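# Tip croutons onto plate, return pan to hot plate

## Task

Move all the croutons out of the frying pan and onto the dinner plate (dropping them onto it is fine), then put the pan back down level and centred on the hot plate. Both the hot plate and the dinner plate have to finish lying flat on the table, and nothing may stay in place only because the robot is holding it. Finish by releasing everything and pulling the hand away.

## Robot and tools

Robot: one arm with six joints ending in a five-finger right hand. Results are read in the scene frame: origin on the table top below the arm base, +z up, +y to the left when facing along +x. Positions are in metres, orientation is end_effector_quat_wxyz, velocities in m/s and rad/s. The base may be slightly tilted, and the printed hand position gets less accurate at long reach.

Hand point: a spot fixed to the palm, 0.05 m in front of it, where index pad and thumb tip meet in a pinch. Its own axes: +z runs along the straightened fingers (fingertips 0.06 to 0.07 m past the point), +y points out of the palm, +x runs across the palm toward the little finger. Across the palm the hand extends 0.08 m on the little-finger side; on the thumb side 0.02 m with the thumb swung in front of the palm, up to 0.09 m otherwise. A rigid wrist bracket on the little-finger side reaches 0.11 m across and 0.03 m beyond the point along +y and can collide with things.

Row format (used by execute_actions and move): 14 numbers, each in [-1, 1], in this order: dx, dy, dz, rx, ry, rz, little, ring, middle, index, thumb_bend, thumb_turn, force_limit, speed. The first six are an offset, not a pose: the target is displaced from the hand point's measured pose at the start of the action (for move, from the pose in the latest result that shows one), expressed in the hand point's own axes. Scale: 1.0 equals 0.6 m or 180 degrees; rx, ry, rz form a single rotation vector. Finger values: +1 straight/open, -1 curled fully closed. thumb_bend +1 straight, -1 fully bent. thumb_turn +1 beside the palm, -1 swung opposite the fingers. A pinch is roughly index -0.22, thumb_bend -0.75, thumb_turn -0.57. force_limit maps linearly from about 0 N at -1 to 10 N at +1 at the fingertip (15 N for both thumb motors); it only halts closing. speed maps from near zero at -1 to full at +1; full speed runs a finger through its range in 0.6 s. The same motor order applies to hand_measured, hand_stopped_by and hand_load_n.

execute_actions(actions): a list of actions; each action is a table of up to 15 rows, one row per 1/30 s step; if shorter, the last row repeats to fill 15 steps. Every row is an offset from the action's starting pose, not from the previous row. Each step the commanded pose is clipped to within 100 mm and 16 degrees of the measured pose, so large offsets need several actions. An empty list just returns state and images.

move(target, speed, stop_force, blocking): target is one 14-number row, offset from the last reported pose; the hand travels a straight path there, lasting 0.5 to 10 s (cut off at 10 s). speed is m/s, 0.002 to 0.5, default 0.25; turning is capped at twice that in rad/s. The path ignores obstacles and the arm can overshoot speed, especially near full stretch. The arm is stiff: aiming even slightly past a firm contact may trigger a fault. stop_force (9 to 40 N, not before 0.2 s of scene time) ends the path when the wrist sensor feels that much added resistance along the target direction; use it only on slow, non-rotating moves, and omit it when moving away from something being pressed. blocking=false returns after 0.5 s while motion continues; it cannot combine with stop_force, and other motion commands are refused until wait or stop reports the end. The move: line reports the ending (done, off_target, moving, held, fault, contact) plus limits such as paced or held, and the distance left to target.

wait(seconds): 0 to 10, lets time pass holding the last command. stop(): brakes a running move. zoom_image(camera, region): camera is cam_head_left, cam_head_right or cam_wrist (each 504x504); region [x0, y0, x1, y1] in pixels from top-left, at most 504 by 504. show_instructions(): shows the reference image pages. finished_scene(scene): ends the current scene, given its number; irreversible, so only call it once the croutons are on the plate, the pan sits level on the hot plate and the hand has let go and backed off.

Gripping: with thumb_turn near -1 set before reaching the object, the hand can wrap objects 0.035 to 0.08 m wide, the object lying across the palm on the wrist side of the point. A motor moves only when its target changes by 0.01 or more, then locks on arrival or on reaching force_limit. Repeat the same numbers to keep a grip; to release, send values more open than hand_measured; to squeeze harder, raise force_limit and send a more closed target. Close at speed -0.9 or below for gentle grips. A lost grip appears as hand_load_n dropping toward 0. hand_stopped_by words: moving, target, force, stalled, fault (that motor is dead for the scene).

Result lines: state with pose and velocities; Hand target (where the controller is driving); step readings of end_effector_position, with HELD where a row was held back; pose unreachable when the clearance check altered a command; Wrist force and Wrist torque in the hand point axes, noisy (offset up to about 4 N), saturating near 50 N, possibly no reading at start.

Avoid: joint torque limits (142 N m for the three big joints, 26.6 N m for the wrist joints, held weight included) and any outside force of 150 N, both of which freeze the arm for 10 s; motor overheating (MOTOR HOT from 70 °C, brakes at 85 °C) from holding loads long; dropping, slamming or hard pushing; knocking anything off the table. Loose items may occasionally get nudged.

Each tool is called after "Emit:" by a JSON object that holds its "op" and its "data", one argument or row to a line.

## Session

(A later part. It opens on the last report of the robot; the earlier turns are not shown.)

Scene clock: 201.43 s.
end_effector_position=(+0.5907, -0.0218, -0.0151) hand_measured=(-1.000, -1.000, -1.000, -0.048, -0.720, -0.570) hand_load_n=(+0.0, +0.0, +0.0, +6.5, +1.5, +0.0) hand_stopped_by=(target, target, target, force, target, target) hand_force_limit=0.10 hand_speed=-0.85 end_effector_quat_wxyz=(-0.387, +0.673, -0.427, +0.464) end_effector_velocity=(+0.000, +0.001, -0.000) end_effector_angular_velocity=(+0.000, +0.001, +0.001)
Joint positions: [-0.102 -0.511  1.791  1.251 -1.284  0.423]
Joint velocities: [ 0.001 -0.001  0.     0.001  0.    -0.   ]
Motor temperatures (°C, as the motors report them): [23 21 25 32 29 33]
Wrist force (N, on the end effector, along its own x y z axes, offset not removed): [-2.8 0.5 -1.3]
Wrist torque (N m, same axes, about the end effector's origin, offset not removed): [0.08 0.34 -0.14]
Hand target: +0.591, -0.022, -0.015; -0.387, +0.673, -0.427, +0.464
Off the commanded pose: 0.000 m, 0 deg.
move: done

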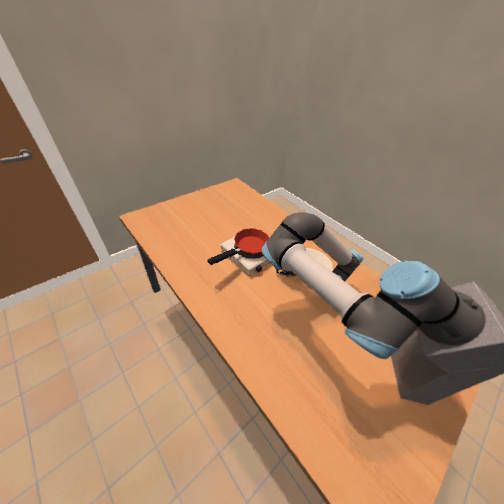

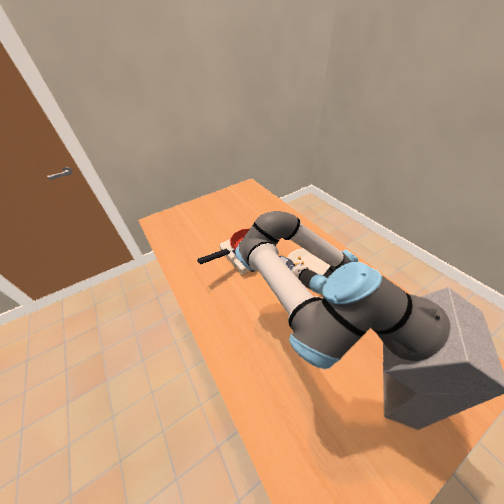

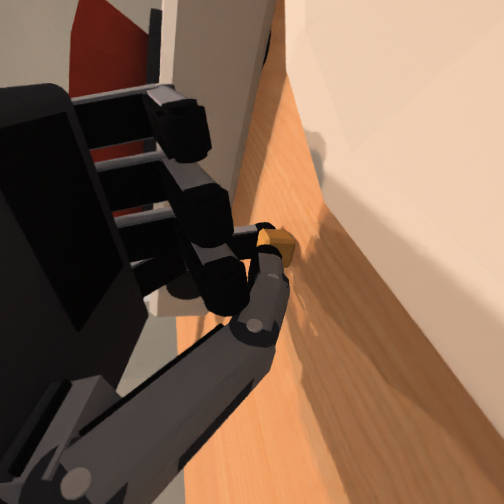

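Emit:
{"op": "move", "data": {
  "target": [0.03,-0.09,-0.026,0,0,0,-1,-1,-1,-0.3,-0.72,-0.57,0.1,-0.85],
  "speed": 0.04
}}

Emit:
{"op": "move", "data": {
  "target": [0.185,0.09,-0.108,-0.1,0,0,-1,-1,-1,-0.3,-0.72,-0.57,0.1,-0.85],
  "speed": 0.07
}}

Scene clock: 207.13 s.
end_effector_position=(+0.5911, -0.0224, +0.0437) hand_measured=(-1.000, -1.000, -1.000, -0.048, -0.720, -0.570) hand_load_n=(+0.0, +0.0, +0.0, +6.5, +1.5, +0.0) hand_stopped_by=(target, target, target, force, target, target) hand_force_limit=0.10 hand_speed=-0.85 end_effector_quat_wxyz=(-0.388, +0.672, -0.427, +0.464) end_effector_velocity=(-0.000, -0.001, +0.003) end_effector_angular_velocity=(-0.001, -0.001, -0.000)
Joint positions: [-0.207 -0.613  1.931  1.192 -1.199  0.488]
Joint velocities: [-0.006 -0.003  0.005 -0.004  0.003  0.003]
Motor temperatures (°C, as the motors report them): [23 21 25 32 29 33]
Wrist force (N, on the end effector, along its own x y z axes, offset not removed): [-1.4 4.5 -1.7]
Wrist torque (N m, same axes, about the end effector's origin, offset not removed): [0.76 0.07 0.06]
Hand target: +0.591, -0.022, +0.044; -0.388, +0.672, -0.427, +0.464
Off the commanded pose: 0.000 m, 0 deg.
move: done

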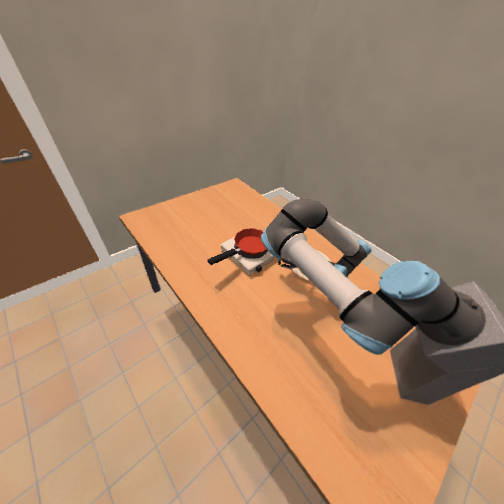

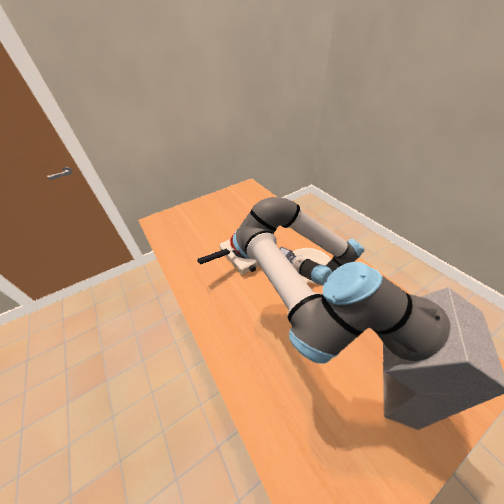

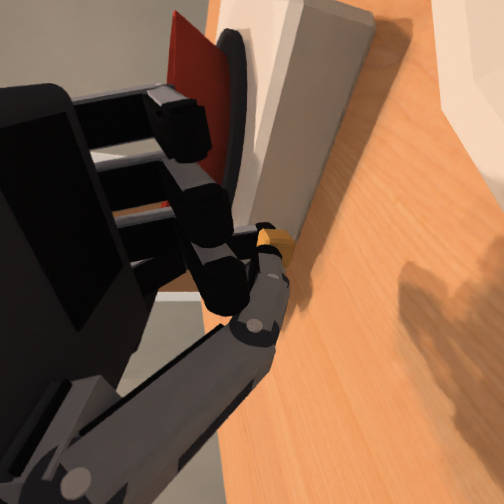

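Scene clock: 209.83 s.
end_effector_position=(+0.5408, -0.1519, +0.0441) hand_measured=(-1.000, -1.000, -1.000, -0.048, -0.720, -0.570) hand_load_n=(+0.0, +0.0, +0.0, +6.5, +1.5, +0.0) hand_stopped_by=(target, target, target, force, target, target) hand_force_limit=0.10 hand_speed=-0.85 end_effector_quat_wxyz=(-0.278, +0.724, -0.494, +0.392) end_effector_velocity=(-0.001, -0.002, -0.000) end_effector_angular_velocity=(-0.001, +0.006, -0.002)
Joint positions: [-0.484 -0.536  1.943  1.348 -0.809  0.472]
Joint velocities: [-0.004  0.002 -0.001  0.006  0.006 -0.003]
Motor temperatures (°C, as the motors report them): [23 21 25 32 29 33]
Wrist force (N, on the end effector, along its own x y z axes, offset not removed): [-0.5 1.3 -0.1]
Wrist torque (N m, same axes, about the end effector's origin, offset not removed): [0.26 -0.03 0.12]
Hand target: +0.541, -0.152, +0.044; -0.278, +0.725, -0.494, +0.392
Off the commanded pose: 0.001 m, 0 deg.
move: done

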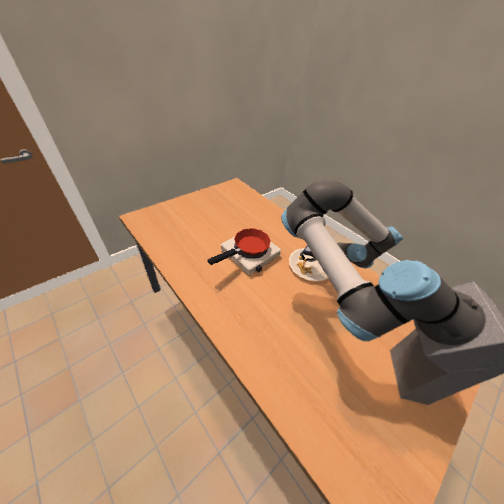

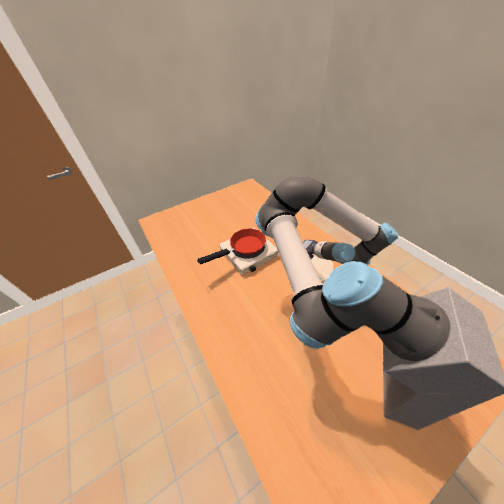

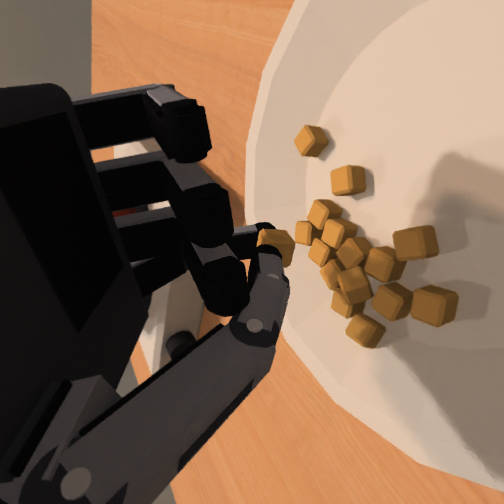

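Emit:
{"op": "move", "data": {
  "target": [0.02,0.04,0,0,0,0,-1,-1,-1,-0.3,-0.72,-0.57,0.1,-0.85],
  "speed": 0.04
}}

Emit:
{"op": "move", "data": {
  "target": [0,0,0,0,0,0,-1,-1,-1,0.4,-0.5,-0.57,0.1,0]
}}

Emit:
{"op": "move", "data": {
  "target": [0.06,-0.15,-0.1,0,0,0,-1,-1,-1,0.4,-0.5,-0.57,0.1,0],
  "speed": 0.1
}}

Scene clock: 215.10 s.
end_effector_position=(+0.5315, -0.1715, +0.0288) hand_measured=(-1.000, -1.000, -1.000, -0.048, -0.720, -0.570) hand_load_n=(+0.0, +0.0, +0.0, +6.5, +1.5, +0.0) hand_stopped_by=(target, target, target, force, target, target) hand_force_limit=0.10 hand_speed=-0.85 end_effector_quat_wxyz=(-0.278, +0.724, -0.494, +0.392) end_effector_velocity=(-0.000, -0.001, -0.001) end_effector_angular_velocity=(-0.000, -0.001, +0.001)
Joint positions: [-0.484 -0.471  1.887  1.339 -0.81   0.471]
Joint velocities: [ 0.     0.005 -0.005 -0.001 -0.001  0.   ]
Motor temperatures (°C, as the motors report them): [23 21 25 32 29 33]
Wrist force (N, on the end effector, along its own x y z axes, offset not removed): [-1.3 -0.5 -3.7]
Wrist torque (N m, same axes, about the end effector's origin, offset not removed): [0.11 0.15 0.02]
Hand target: +0.531, -0.172, +0.029; -0.278, +0.724, -0.494, +0.392
Off the commanded pose: 0.000 m, 0 deg.
move: done

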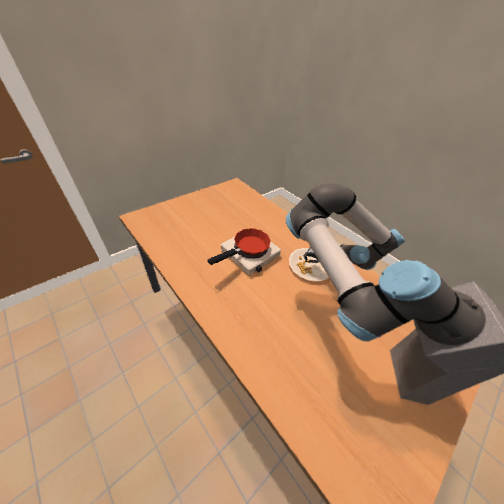

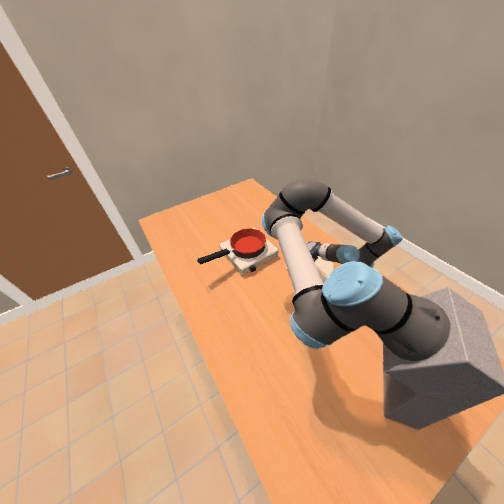

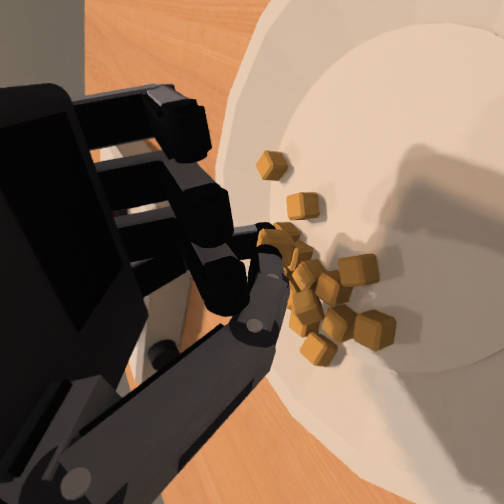

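Scene clock: 215.67 s.
end_effector_position=(+0.5315, -0.1715, +0.0288) hand_measured=(-1.000, -1.000, -1.000, +0.400, -0.500, -0.570) hand_load_n=(+0.0, +0.0, +0.0, +0.0, +0.0, +0.0) hand_stopped_by=(target, target, target, target, target, target) hand_force_limit=0.10 hand_speed=0.00 end_effector_quat_wxyz=(-0.278, +0.724, -0.494, +0.392) end_effector_velocity=(+0.000, -0.000, +0.000) end_effector_angular_velocity=(-0.001, -0.001, +0.000)
Joint positions: [-0.484 -0.471  1.887  1.339 -0.81   0.471]
Joint velocities: [-0.    -0.001  0.     0.    -0.    -0.   ]
Motor temperatures (°C, as the motors report them): [23 21 25 32 29 33]
Wrist force (N, on the end effector, along its own x y z axes, offset not removed): [-3.3 1.8 -2.2]
Wrist torque (N m, same axes, about the end effector's origin, offset not removed): [0.34 0.47 -0.08]
Hand target: +0.532, -0.171, +0.029; -0.278, +0.724, -0.494, +0.392
Off the commanded pose: 0.000 m, 0 deg.
move: done

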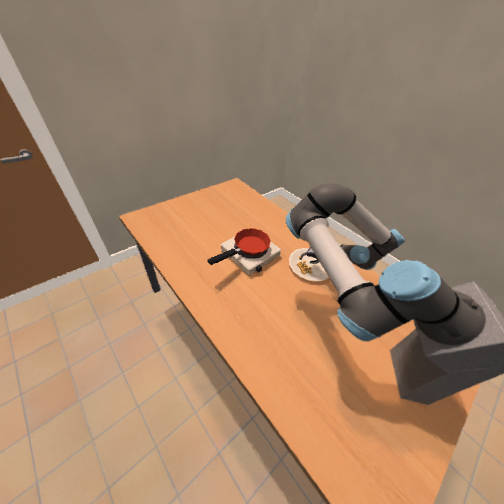

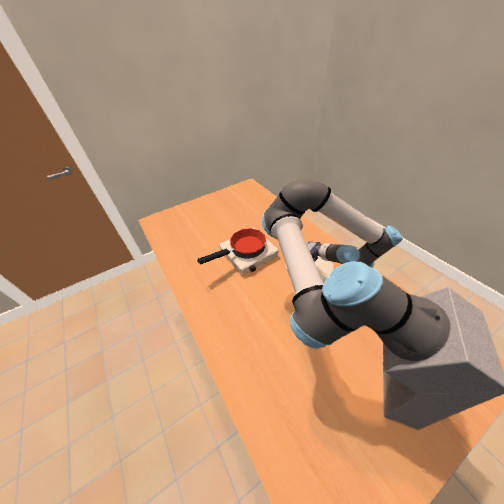

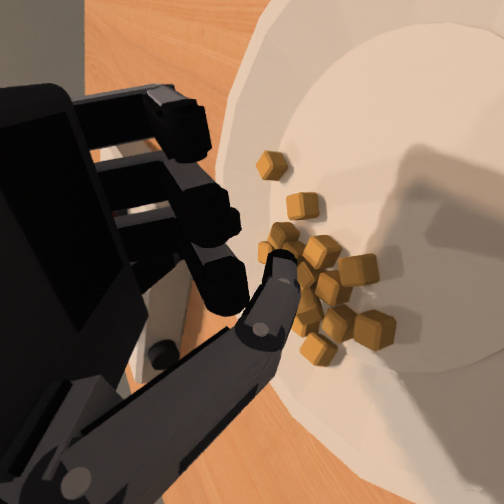

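Scene clock: 217.33 s.
end_effector_position=(+0.5332, -0.1737, +0.1425) hand_measured=(-1.000, -1.000, -1.000, +0.400, -0.500, -0.570) hand_load_n=(+0.0, +0.0, +0.0, +0.0, +0.0, +0.0) hand_stopped_by=(target, target, target, target, target, target) hand_force_limit=0.10 hand_speed=0.00 end_effector_quat_wxyz=(-0.279, +0.724, -0.494, +0.392) end_effector_velocity=(+0.000, -0.000, +0.004) end_effector_angular_velocity=(-0.001, -0.002, +0.000)
Joint positions: [-0.734 -0.652  2.033  1.241 -0.585  0.643]
Joint velocities: [-0.008 -0.005  0.002 -0.005  0.005  0.007]
Motor temperatures (°C, as the motors report them): [23 21 25 32 29 33]
Wrist force (N, on the end effector, along its own x y z axes, offset not removed): [-2.4 -0.1 -1.6]
Wrist torque (N m, same axes, about the end effector's origin, offset not removed): [0.06 0.25 -0.03]
Hand target: +0.533, -0.174, +0.143; -0.279, +0.724, -0.494, +0.392
Off the commanded pose: 0.000 m, 0 deg.
move: done

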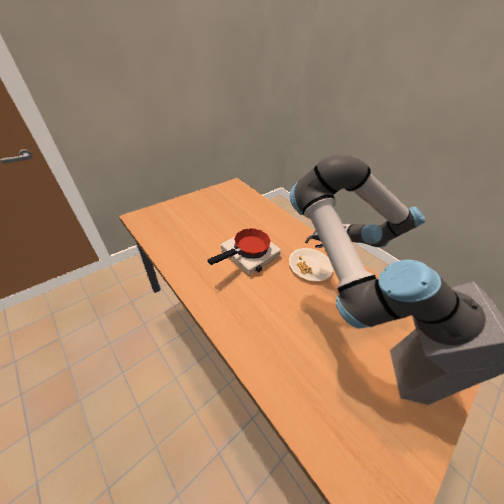

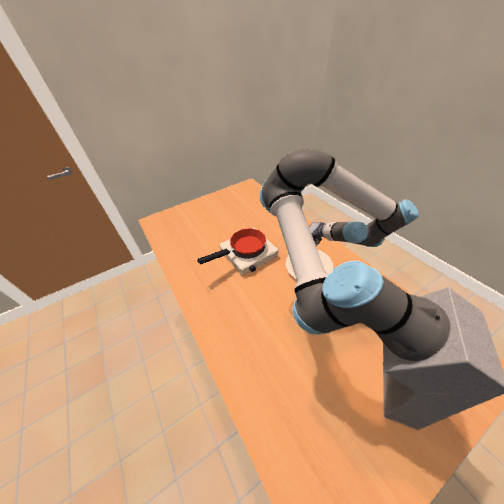

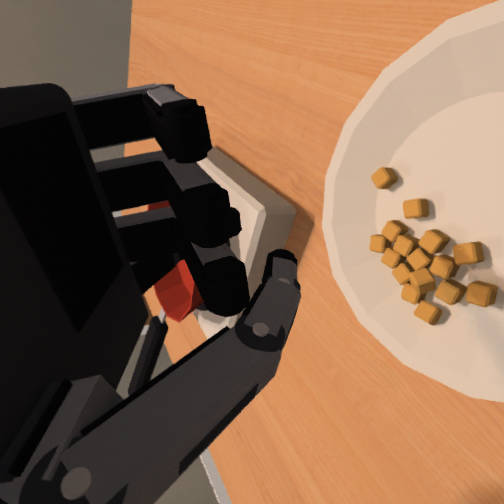

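Emit:
{"op": "finished_scene", "data": {
  "scene": 2
}}

The scene is finished: the task was done.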